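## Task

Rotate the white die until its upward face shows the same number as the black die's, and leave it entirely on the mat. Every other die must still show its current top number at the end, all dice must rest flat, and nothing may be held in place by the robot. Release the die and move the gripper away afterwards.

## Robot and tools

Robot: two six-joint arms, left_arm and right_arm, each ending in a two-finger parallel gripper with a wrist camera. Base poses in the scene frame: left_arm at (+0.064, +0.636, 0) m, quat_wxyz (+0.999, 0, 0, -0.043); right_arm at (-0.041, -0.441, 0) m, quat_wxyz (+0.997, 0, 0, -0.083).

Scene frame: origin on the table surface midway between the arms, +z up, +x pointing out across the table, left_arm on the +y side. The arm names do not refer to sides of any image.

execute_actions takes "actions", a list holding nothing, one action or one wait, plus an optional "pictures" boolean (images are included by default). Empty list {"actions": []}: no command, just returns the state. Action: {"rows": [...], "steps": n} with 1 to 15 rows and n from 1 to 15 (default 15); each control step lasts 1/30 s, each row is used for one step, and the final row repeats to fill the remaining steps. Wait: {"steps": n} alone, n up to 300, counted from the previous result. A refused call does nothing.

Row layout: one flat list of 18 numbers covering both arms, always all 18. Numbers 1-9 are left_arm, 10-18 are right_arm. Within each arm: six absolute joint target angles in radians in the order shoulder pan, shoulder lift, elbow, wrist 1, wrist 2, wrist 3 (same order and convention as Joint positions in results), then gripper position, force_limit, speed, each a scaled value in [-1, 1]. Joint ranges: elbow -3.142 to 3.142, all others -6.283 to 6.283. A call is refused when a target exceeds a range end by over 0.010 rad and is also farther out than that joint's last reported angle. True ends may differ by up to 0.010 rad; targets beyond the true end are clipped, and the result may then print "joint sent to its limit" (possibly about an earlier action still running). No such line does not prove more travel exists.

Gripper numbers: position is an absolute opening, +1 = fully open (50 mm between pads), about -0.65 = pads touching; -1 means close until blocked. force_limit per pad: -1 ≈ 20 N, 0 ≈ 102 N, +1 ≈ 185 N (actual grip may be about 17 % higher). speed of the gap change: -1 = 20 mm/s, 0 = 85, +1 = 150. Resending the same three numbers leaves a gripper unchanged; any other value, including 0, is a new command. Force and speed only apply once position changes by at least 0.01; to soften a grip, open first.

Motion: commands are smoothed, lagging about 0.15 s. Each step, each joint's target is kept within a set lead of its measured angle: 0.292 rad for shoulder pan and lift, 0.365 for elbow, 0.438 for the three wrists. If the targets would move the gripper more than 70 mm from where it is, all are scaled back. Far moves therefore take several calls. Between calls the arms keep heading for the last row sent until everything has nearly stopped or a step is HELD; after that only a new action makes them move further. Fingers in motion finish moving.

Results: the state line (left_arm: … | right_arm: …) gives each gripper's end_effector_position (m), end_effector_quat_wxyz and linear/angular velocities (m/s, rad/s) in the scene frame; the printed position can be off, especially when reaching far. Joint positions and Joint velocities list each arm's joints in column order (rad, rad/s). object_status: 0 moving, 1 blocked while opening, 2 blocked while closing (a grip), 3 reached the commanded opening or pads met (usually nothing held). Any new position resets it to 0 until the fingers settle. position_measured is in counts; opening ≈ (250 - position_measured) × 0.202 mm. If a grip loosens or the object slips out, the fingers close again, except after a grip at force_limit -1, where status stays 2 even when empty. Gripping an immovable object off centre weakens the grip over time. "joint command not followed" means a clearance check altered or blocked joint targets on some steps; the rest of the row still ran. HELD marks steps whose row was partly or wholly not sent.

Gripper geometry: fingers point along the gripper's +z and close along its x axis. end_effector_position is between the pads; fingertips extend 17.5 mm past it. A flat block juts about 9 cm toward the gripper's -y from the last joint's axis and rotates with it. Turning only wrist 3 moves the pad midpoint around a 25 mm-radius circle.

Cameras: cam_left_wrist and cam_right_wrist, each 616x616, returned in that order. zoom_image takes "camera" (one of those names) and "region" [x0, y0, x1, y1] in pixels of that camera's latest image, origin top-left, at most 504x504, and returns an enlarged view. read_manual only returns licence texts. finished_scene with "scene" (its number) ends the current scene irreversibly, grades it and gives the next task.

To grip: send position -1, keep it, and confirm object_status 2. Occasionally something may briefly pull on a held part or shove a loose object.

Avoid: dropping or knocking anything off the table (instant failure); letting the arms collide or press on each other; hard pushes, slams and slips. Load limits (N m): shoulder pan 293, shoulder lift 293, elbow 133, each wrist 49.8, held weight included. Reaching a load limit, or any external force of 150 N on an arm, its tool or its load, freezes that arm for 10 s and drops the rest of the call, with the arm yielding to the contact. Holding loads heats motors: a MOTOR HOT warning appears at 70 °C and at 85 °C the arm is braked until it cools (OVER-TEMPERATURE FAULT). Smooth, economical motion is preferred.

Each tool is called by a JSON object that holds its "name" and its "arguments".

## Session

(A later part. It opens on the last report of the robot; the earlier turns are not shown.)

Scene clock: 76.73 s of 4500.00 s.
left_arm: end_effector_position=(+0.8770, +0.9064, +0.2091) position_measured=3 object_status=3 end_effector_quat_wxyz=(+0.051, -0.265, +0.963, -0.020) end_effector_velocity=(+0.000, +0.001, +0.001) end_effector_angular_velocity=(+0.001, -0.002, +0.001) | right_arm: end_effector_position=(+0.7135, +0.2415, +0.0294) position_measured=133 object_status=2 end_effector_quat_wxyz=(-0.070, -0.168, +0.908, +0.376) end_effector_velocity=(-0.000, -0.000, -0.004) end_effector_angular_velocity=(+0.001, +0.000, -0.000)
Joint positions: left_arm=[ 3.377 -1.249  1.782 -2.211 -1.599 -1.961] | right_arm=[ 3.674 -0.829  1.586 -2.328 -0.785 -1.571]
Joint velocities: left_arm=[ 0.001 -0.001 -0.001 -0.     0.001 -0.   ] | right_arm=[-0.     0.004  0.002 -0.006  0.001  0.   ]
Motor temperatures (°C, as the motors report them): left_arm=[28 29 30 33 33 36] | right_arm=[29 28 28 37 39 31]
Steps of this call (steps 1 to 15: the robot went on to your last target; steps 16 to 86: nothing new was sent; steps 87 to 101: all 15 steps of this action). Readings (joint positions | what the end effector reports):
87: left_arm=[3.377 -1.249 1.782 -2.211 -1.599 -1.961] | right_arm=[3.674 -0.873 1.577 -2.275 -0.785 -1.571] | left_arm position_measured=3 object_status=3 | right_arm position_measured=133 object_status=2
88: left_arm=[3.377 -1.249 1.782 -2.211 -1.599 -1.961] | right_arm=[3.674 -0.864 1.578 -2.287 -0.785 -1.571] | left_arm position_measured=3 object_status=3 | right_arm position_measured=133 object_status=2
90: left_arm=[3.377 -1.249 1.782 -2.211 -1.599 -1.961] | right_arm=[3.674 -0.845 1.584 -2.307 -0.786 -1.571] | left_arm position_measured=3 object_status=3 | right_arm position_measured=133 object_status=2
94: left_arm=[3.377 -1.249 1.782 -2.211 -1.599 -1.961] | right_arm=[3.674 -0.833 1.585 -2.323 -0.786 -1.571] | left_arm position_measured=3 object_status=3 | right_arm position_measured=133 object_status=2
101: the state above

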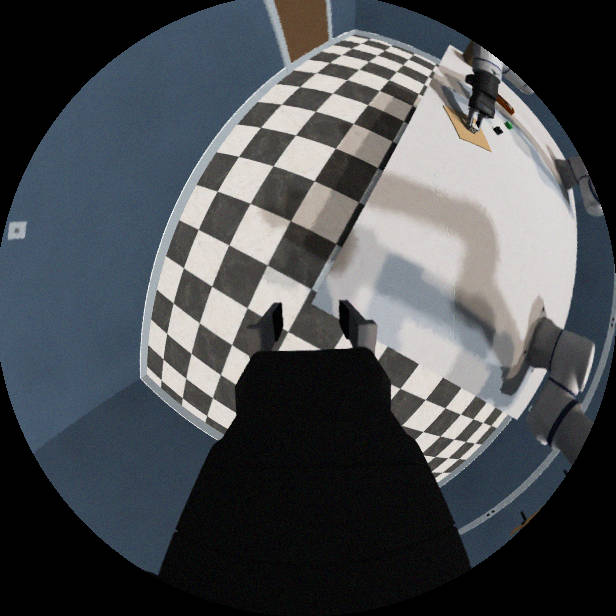

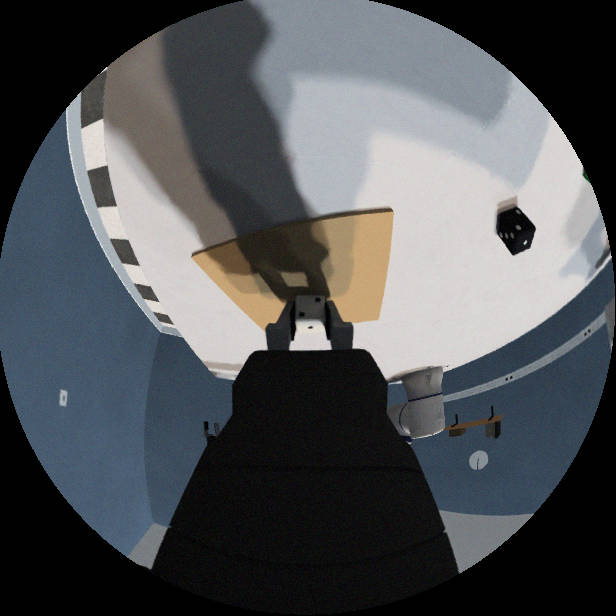

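{"name": "execute_actions", "arguments": {"actions": [{"rows":[[3.377,-1.249,1.782,-2.211,-1.599,-1.961,1,0,0,3.6743,-0.8249,1.5868,-2.3327,-0.7854,-1.5708,-1,-0.4,-0.3]],"steps":12}], "pictures": false}}

{"name": "execute_actions", "arguments": {"actions": [{"rows":[[3.377,-1.249,1.782,-2.211,-1.599,-1.961,1,0,0,3.6743,-0.8249,1.5868,-2.3327,-0.7854,-1.5708,1,-0.4,-0.3]],"steps":10}], "pictures": false}}

{"name": "execute_actions", "arguments": {"actions": [{"rows":[[3.377,-1.249,1.782,-2.211,-1.599,-1.961,1,0,0,3.6743,-0.8734,1.5768,-2.2742,-0.7854,-1.5708,1,-0.4,-0.3]],"steps":6}], "pictures": false}}

{"name": "execute_actions", "arguments": {"actions": [{"rows":[[3.377,-1.249,1.782,-2.211,-1.599,-1.961,1,0,0,3.6,-1.05,1.6,-2.12,-0.9,-1.5708,1,-0.4,-0.3]],"steps":15}], "pictures": false}}

{"name": "execute_actions", "arguments": {"actions": [{"steps":12}]}}

{"name": "zoom_image", "arguments": {"camera": "cam_right_wrist", "region": [200, 180, 480, 330]}}

Scene clock: 86.70 s of 4500.00 s.
left_arm: end_effector_position=(+0.8770, +0.9064, +0.2091) position_measured=3 object_status=3 end_effector_quat_wxyz=(+0.051, -0.265, +0.963, -0.020) end_effector_velocity=(-0.000, -0.000, +0.001) end_effector_angular_velocity=(-0.001, -0.001, -0.001) | right_arm: end_effector_position=(+0.7135, +0.2416, +0.0260) position_measured=133 object_status=2 end_effector_quat_wxyz=(-0.070, -0.168, +0.908, +0.376) end_effector_velocity=(-0.000, -0.000, -0.001) end_effector_angular_velocity=(-0.000, +0.001, -0.000)
Joint positions: left_arm=[ 3.377 -1.249  1.782 -2.211 -1.599 -1.961] | right_arm=[ 3.674 -0.825  1.587 -2.333 -0.785 -1.571]
Joint velocities: left_arm=[ 0.    -0.001 -0.     0.    -0.001  0.001] | right_arm=[-0.     0.002  0.    -0.001  0.     0.   ]
Motor temperatures (°C, as the motors report them): left_arm=[28 29 30 33 33 36] | right_arm=[29 28 28 37 39 31]
Steps of this call (steps 1 to 15: the robot went on to your last target; steps 16 to 90: nothing new was sent; then 6.57 s passed at rest; steps 91 to 102: all 12 steps of this action). Readings (joint positions | what the end effector reports):
91: left_arm=[3.377 -1.249 1.782 -2.211 -1.599 -1.961] | right_arm=[3.674 -0.829 1.586 -2.328 -0.785 -1.571] | left_arm position_measured=3 object_status=3 | right_arm position_measured=133 object_status=2
92: left_arm=[3.377 -1.249 1.782 -2.211 -1.599 -1.961] | right_arm=[3.674 -0.828 1.586 -2.329 -0.785 -1.571] | left_arm position_measured=3 object_status=3 | right_arm position_measured=133 object_status=2
94: left_arm=[3.377 -1.249 1.782 -2.211 -1.599 -1.961] | right_arm=[3.674 -0.826 1.587 -2.331 -0.785 -1.571] | left_arm position_measured=3 object_status=3 | right_arm position_measured=133 object_status=2
98: left_arm=[3.377 -1.249 1.782 -2.211 -1.599 -1.961] | right_arm=[3.674 -0.826 1.587 -2.332 -0.785 -1.571] | left_arm position_measured=3 object_status=3 | right_arm position_measured=133 object_status=2
102: the state above

Scene clock: 87.03 s of 4500.00 s.
left_arm: end_effector_position=(+0.8770, +0.9064, +0.2091) position_measured=3 object_status=3 end_effector_quat_wxyz=(+0.051, -0.265, +0.963, -0.020) end_effector_velocity=(-0.000, -0.000, +0.000) end_effector_angular_velocity=(-0.001, -0.001, -0.000) | right_arm: end_effector_position=(+0.7133, +0.2414, +0.0251) position_measured=32 object_status=0 end_effector_quat_wxyz=(-0.070, -0.168, +0.908, +0.376) end_effector_velocity=(+0.001, +0.001, +0.004) end_effector_angular_velocity=(+0.002, -0.004, -0.000)
Joint positions: left_arm=[ 3.377 -1.249  1.782 -2.211 -1.599 -1.961] | right_arm=[ 3.674 -0.825  1.587 -2.333 -0.786 -1.571]
Joint velocities: left_arm=[ 0.    -0.     0.    -0.    -0.002  0.   ] | right_arm=[ 0.    -0.003 -0.002 -0.     0.     0.   ]
Motor temperatures (°C, as the motors report them): left_arm=[28 29 30 33 33 36] | right_arm=[29 28 28 37 39 31]
Steps of this call (steps 1 to 10: all 10 steps of this action). Readings (joint positions | what the end effector reports):
1: left_arm=[3.377 -1.249 1.782 -2.211 -1.599 -1.961] | right_arm=[3.674 -0.825 1.587 -2.333 -0.785 -1.571] | left_arm position_measured=3 object_status=3 | right_arm position_measured=129 object_status=0
2: left_arm=[3.377 -1.249 1.782 -2.211 -1.599 -1.961] | right_arm=[3.674 -0.825 1.587 -2.333 -0.786 -1.571] | left_arm position_measured=3 object_status=3 | right_arm position_measured=119 object_status=0
4: left_arm=[3.377 -1.249 1.782 -2.211 -1.599 -1.961] | right_arm=[3.674 -0.824 1.587 -2.333 -0.786 -1.571] | left_arm position_measured=3 object_status=3 | right_arm position_measured=97 object_status=0
8: left_arm=[3.377 -1.249 1.782 -2.211 -1.599 -1.961] | right_arm=[3.674 -0.825 1.587 -2.333 -0.786 -1.571] | left_arm position_measured=3 object_status=3 | right_arm position_measured=54 object_status=0
10: the state above

Scene clock: 87.23 s of 4500.00 s.
left_arm: end_effector_position=(+0.8770, +0.9064, +0.2091) position_measured=3 object_status=3 end_effector_quat_wxyz=(+0.051, -0.265, +0.963, -0.020) end_effector_velocity=(+0.000, -0.000, -0.000) end_effector_angular_velocity=(-0.001, +0.000, +0.001) | right_arm: end_effector_position=(+0.7135, +0.2417, +0.0613) position_measured=3 object_status=0 end_effector_quat_wxyz=(-0.070, -0.168, +0.908, +0.376) end_effector_velocity=(-0.000, -0.000, +0.087) end_effector_angular_velocity=(+0.001, -0.004, +0.000)
Joint positions: left_arm=[ 3.377 -1.249  1.782 -2.211 -1.599 -1.961] | right_arm=[ 3.674 -0.864  1.579 -2.286 -0.785 -1.571]
Joint velocities: left_arm=[-0.     0.001 -0.     0.    -0.    -0.001] | right_arm=[ 0.    -0.094 -0.02   0.111 -0.001 -0.   ]
Motor temperatures (°C, as the motors report them): left_arm=[28 29 30 33 33 36] | right_arm=[29 28 28 37 39 31]
Steps of this call (steps 1 to 6: all 6 steps of this action). Readings (joint positions | what the end effector reports):
1: left_arm=[3.377 -1.249 1.782 -2.211 -1.599 -1.961] | right_arm=[3.674 -0.825 1.587 -2.332 -0.786 -1.571] | left_arm position_measured=3 object_status=3 | right_arm position_measured=22 object_status=0
2: left_arm=[3.377 -1.249 1.782 -2.211 -1.599 -1.961] | right_arm=[3.674 -0.835 1.586 -2.319 -0.786 -1.571] | left_arm position_measured=3 object_status=3 | right_arm position_measured=11 object_status=0
4: left_arm=[3.377 -1.249 1.782 -2.211 -1.599 -1.961] | right_arm=[3.674 -0.856 1.579 -2.297 -0.785 -1.571] | left_arm position_measured=3 object_status=3 | right_arm position_measured=3 object_status=0
6: the state above

Scene clock: 87.73 s of 4500.00 s.
left_arm: end_effector_position=(+0.8770, +0.9064, +0.2091) position_measured=3 object_status=3 end_effector_quat_wxyz=(+0.051, -0.265, +0.963, -0.020) end_effector_velocity=(+0.000, -0.000, -0.000) end_effector_angular_velocity=(-0.000, +0.000, +0.001) | right_arm: end_effector_position=(+0.7333, +0.1500, +0.1789) position_measured=3 object_status=3 end_effector_quat_wxyz=(-0.049, -0.138, +0.934, +0.327) end_effector_velocity=(+0.002, -0.030, +0.034) end_effector_angular_velocity=(-0.034, -0.009, -0.023)
Joint positions: left_arm=[ 3.377 -1.249  1.782 -2.211 -1.599 -1.961] | right_arm=[ 3.602 -1.044  1.599 -2.125 -0.896 -1.571]
Joint velocities: left_arm=[-0.     0.    -0.    -0.     0.    -0.002] | right_arm=[-0.022 -0.054  0.006  0.049 -0.035  0.   ]
Motor temperatures (°C, as the motors report them): left_arm=[28 29 30 33 33 36] | right_arm=[29 28 28 37 39 31]
Steps of this call (steps 1 to 15: all 15 steps of this action). Readings (joint positions | what the end effector reports):
1: left_arm=[3.377 -1.249 1.782 -2.211 -1.599 -1.961] | right_arm=[3.674 -0.867 1.578 -2.282 -0.786 -1.571] | left_arm position_measured=3 object_status=3 | right_arm position_measured=3 object_status=0
2: left_arm=[3.377 -1.249 1.782 -2.211 -1.599 -1.961] | right_arm=[3.668 -0.882 1.582 -2.266 -0.796 -1.571] | left_arm position_measured=3 object_status=3 | right_arm position_measured=3 object_status=0
4: left_arm=[3.377 -1.249 1.782 -2.211 -1.599 -1.961] | right_arm=[3.652 -0.922 1.583 -2.235 -0.819 -1.571] | left_arm position_measured=3 object_status=3 | right_arm position_measured=3 object_status=3
8: left_arm=[3.377 -1.249 1.782 -2.211 -1.599 -1.961] | right_arm=[3.623 -0.993 1.593 -2.171 -0.864 -1.571] | left_arm position_measured=3 object_status=3 | right_arm position_measured=3 object_status=3
15: the state above

Scene clock: 88.13 s of 4500.00 s.
left_arm: end_effector_position=(+0.8770, +0.9064, +0.2091) position_measured=3 object_status=3 end_effector_quat_wxyz=(+0.051, -0.265, +0.963, -0.020) end_effector_velocity=(-0.000, -0.000, +0.001) end_effector_angular_velocity=(-0.001, -0.001, -0.000) | right_arm: end_effector_position=(+0.7335, +0.1470, +0.1825) position_measured=3 object_status=3 end_effector_quat_wxyz=(-0.048, -0.137, +0.934, +0.326) end_effector_velocity=(-0.000, -0.001, +0.001) end_effector_angular_velocity=(-0.001, -0.000, -0.000)
Joint positions: left_arm=[ 3.377 -1.249  1.782 -2.211 -1.599 -1.961] | right_arm=[ 3.6   -1.05   1.6   -2.12  -0.9   -1.571]
Joint velocities: left_arm=[-0.    -0.001  0.001 -0.    -0.001  0.   ] | right_arm=[-0.    -0.002  0.001  0.001 -0.001  0.   ]
Motor temperatures (°C, as the motors report them): left_arm=[28 29 30 33 33 36] | right_arm=[29 28 28 37 39 31]
Steps of this call (steps 1 to 12: the robot went on to your last target). Readings (joint positions | what the end effector reports):
1: left_arm=[3.377 -1.249 1.782 -2.211 -1.599 -1.961] | right_arm=[3.602 -1.046 1.600 -2.124 -0.897 -1.571] | left_arm position_measured=3 object_status=3 | right_arm position_measured=3 object_status=3
2: left_arm=[3.377 -1.249 1.782 -2.211 -1.599 -1.961] | right_arm=[3.601 -1.047 1.600 -2.123 -0.898 -1.571] | left_arm position_measured=3 object_status=3 | right_arm position_measured=3 object_status=3
4: left_arm=[3.377 -1.249 1.782 -2.211 -1.599 -1.961] | right_arm=[3.601 -1.048 1.600 -2.121 -0.899 -1.571] | left_arm position_measured=3 object_status=3 | right_arm position_measured=3 object_status=3
8: left_arm=[3.377 -1.249 1.782 -2.211 -1.599 -1.961] | right_arm=[3.600 -1.050 1.600 -2.120 -0.900 -1.571] | left_arm position_measured=3 object_status=3 | right_arm position_measured=3 object_status=3
12: the state above

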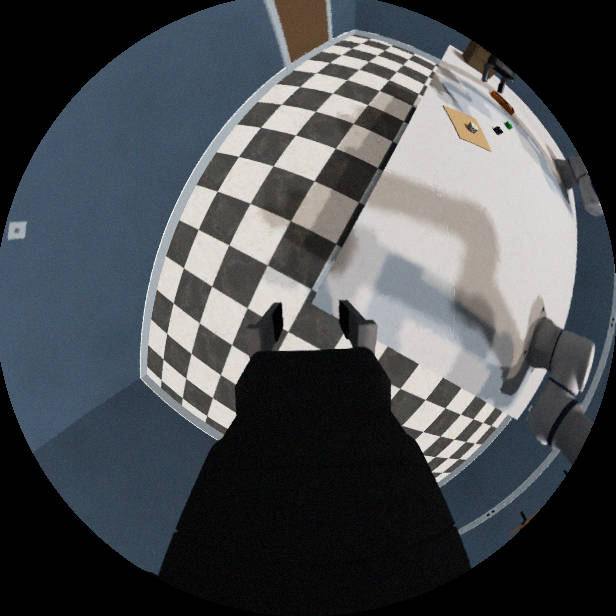

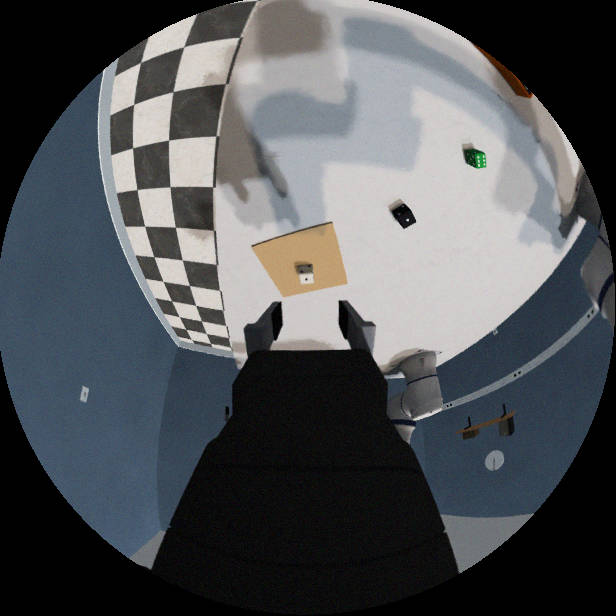

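Region (200, 180, 480, 330) of cam_right_wrist's 616x616 image, scaled by 1.800, with more detail than that image has; it fills the top 270 rows of this view, and the rest is white.

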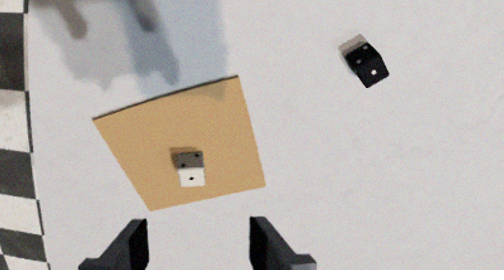

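{"name": "finished_scene", "arguments": {"scene": 2}}

The scene is finished: the task was done.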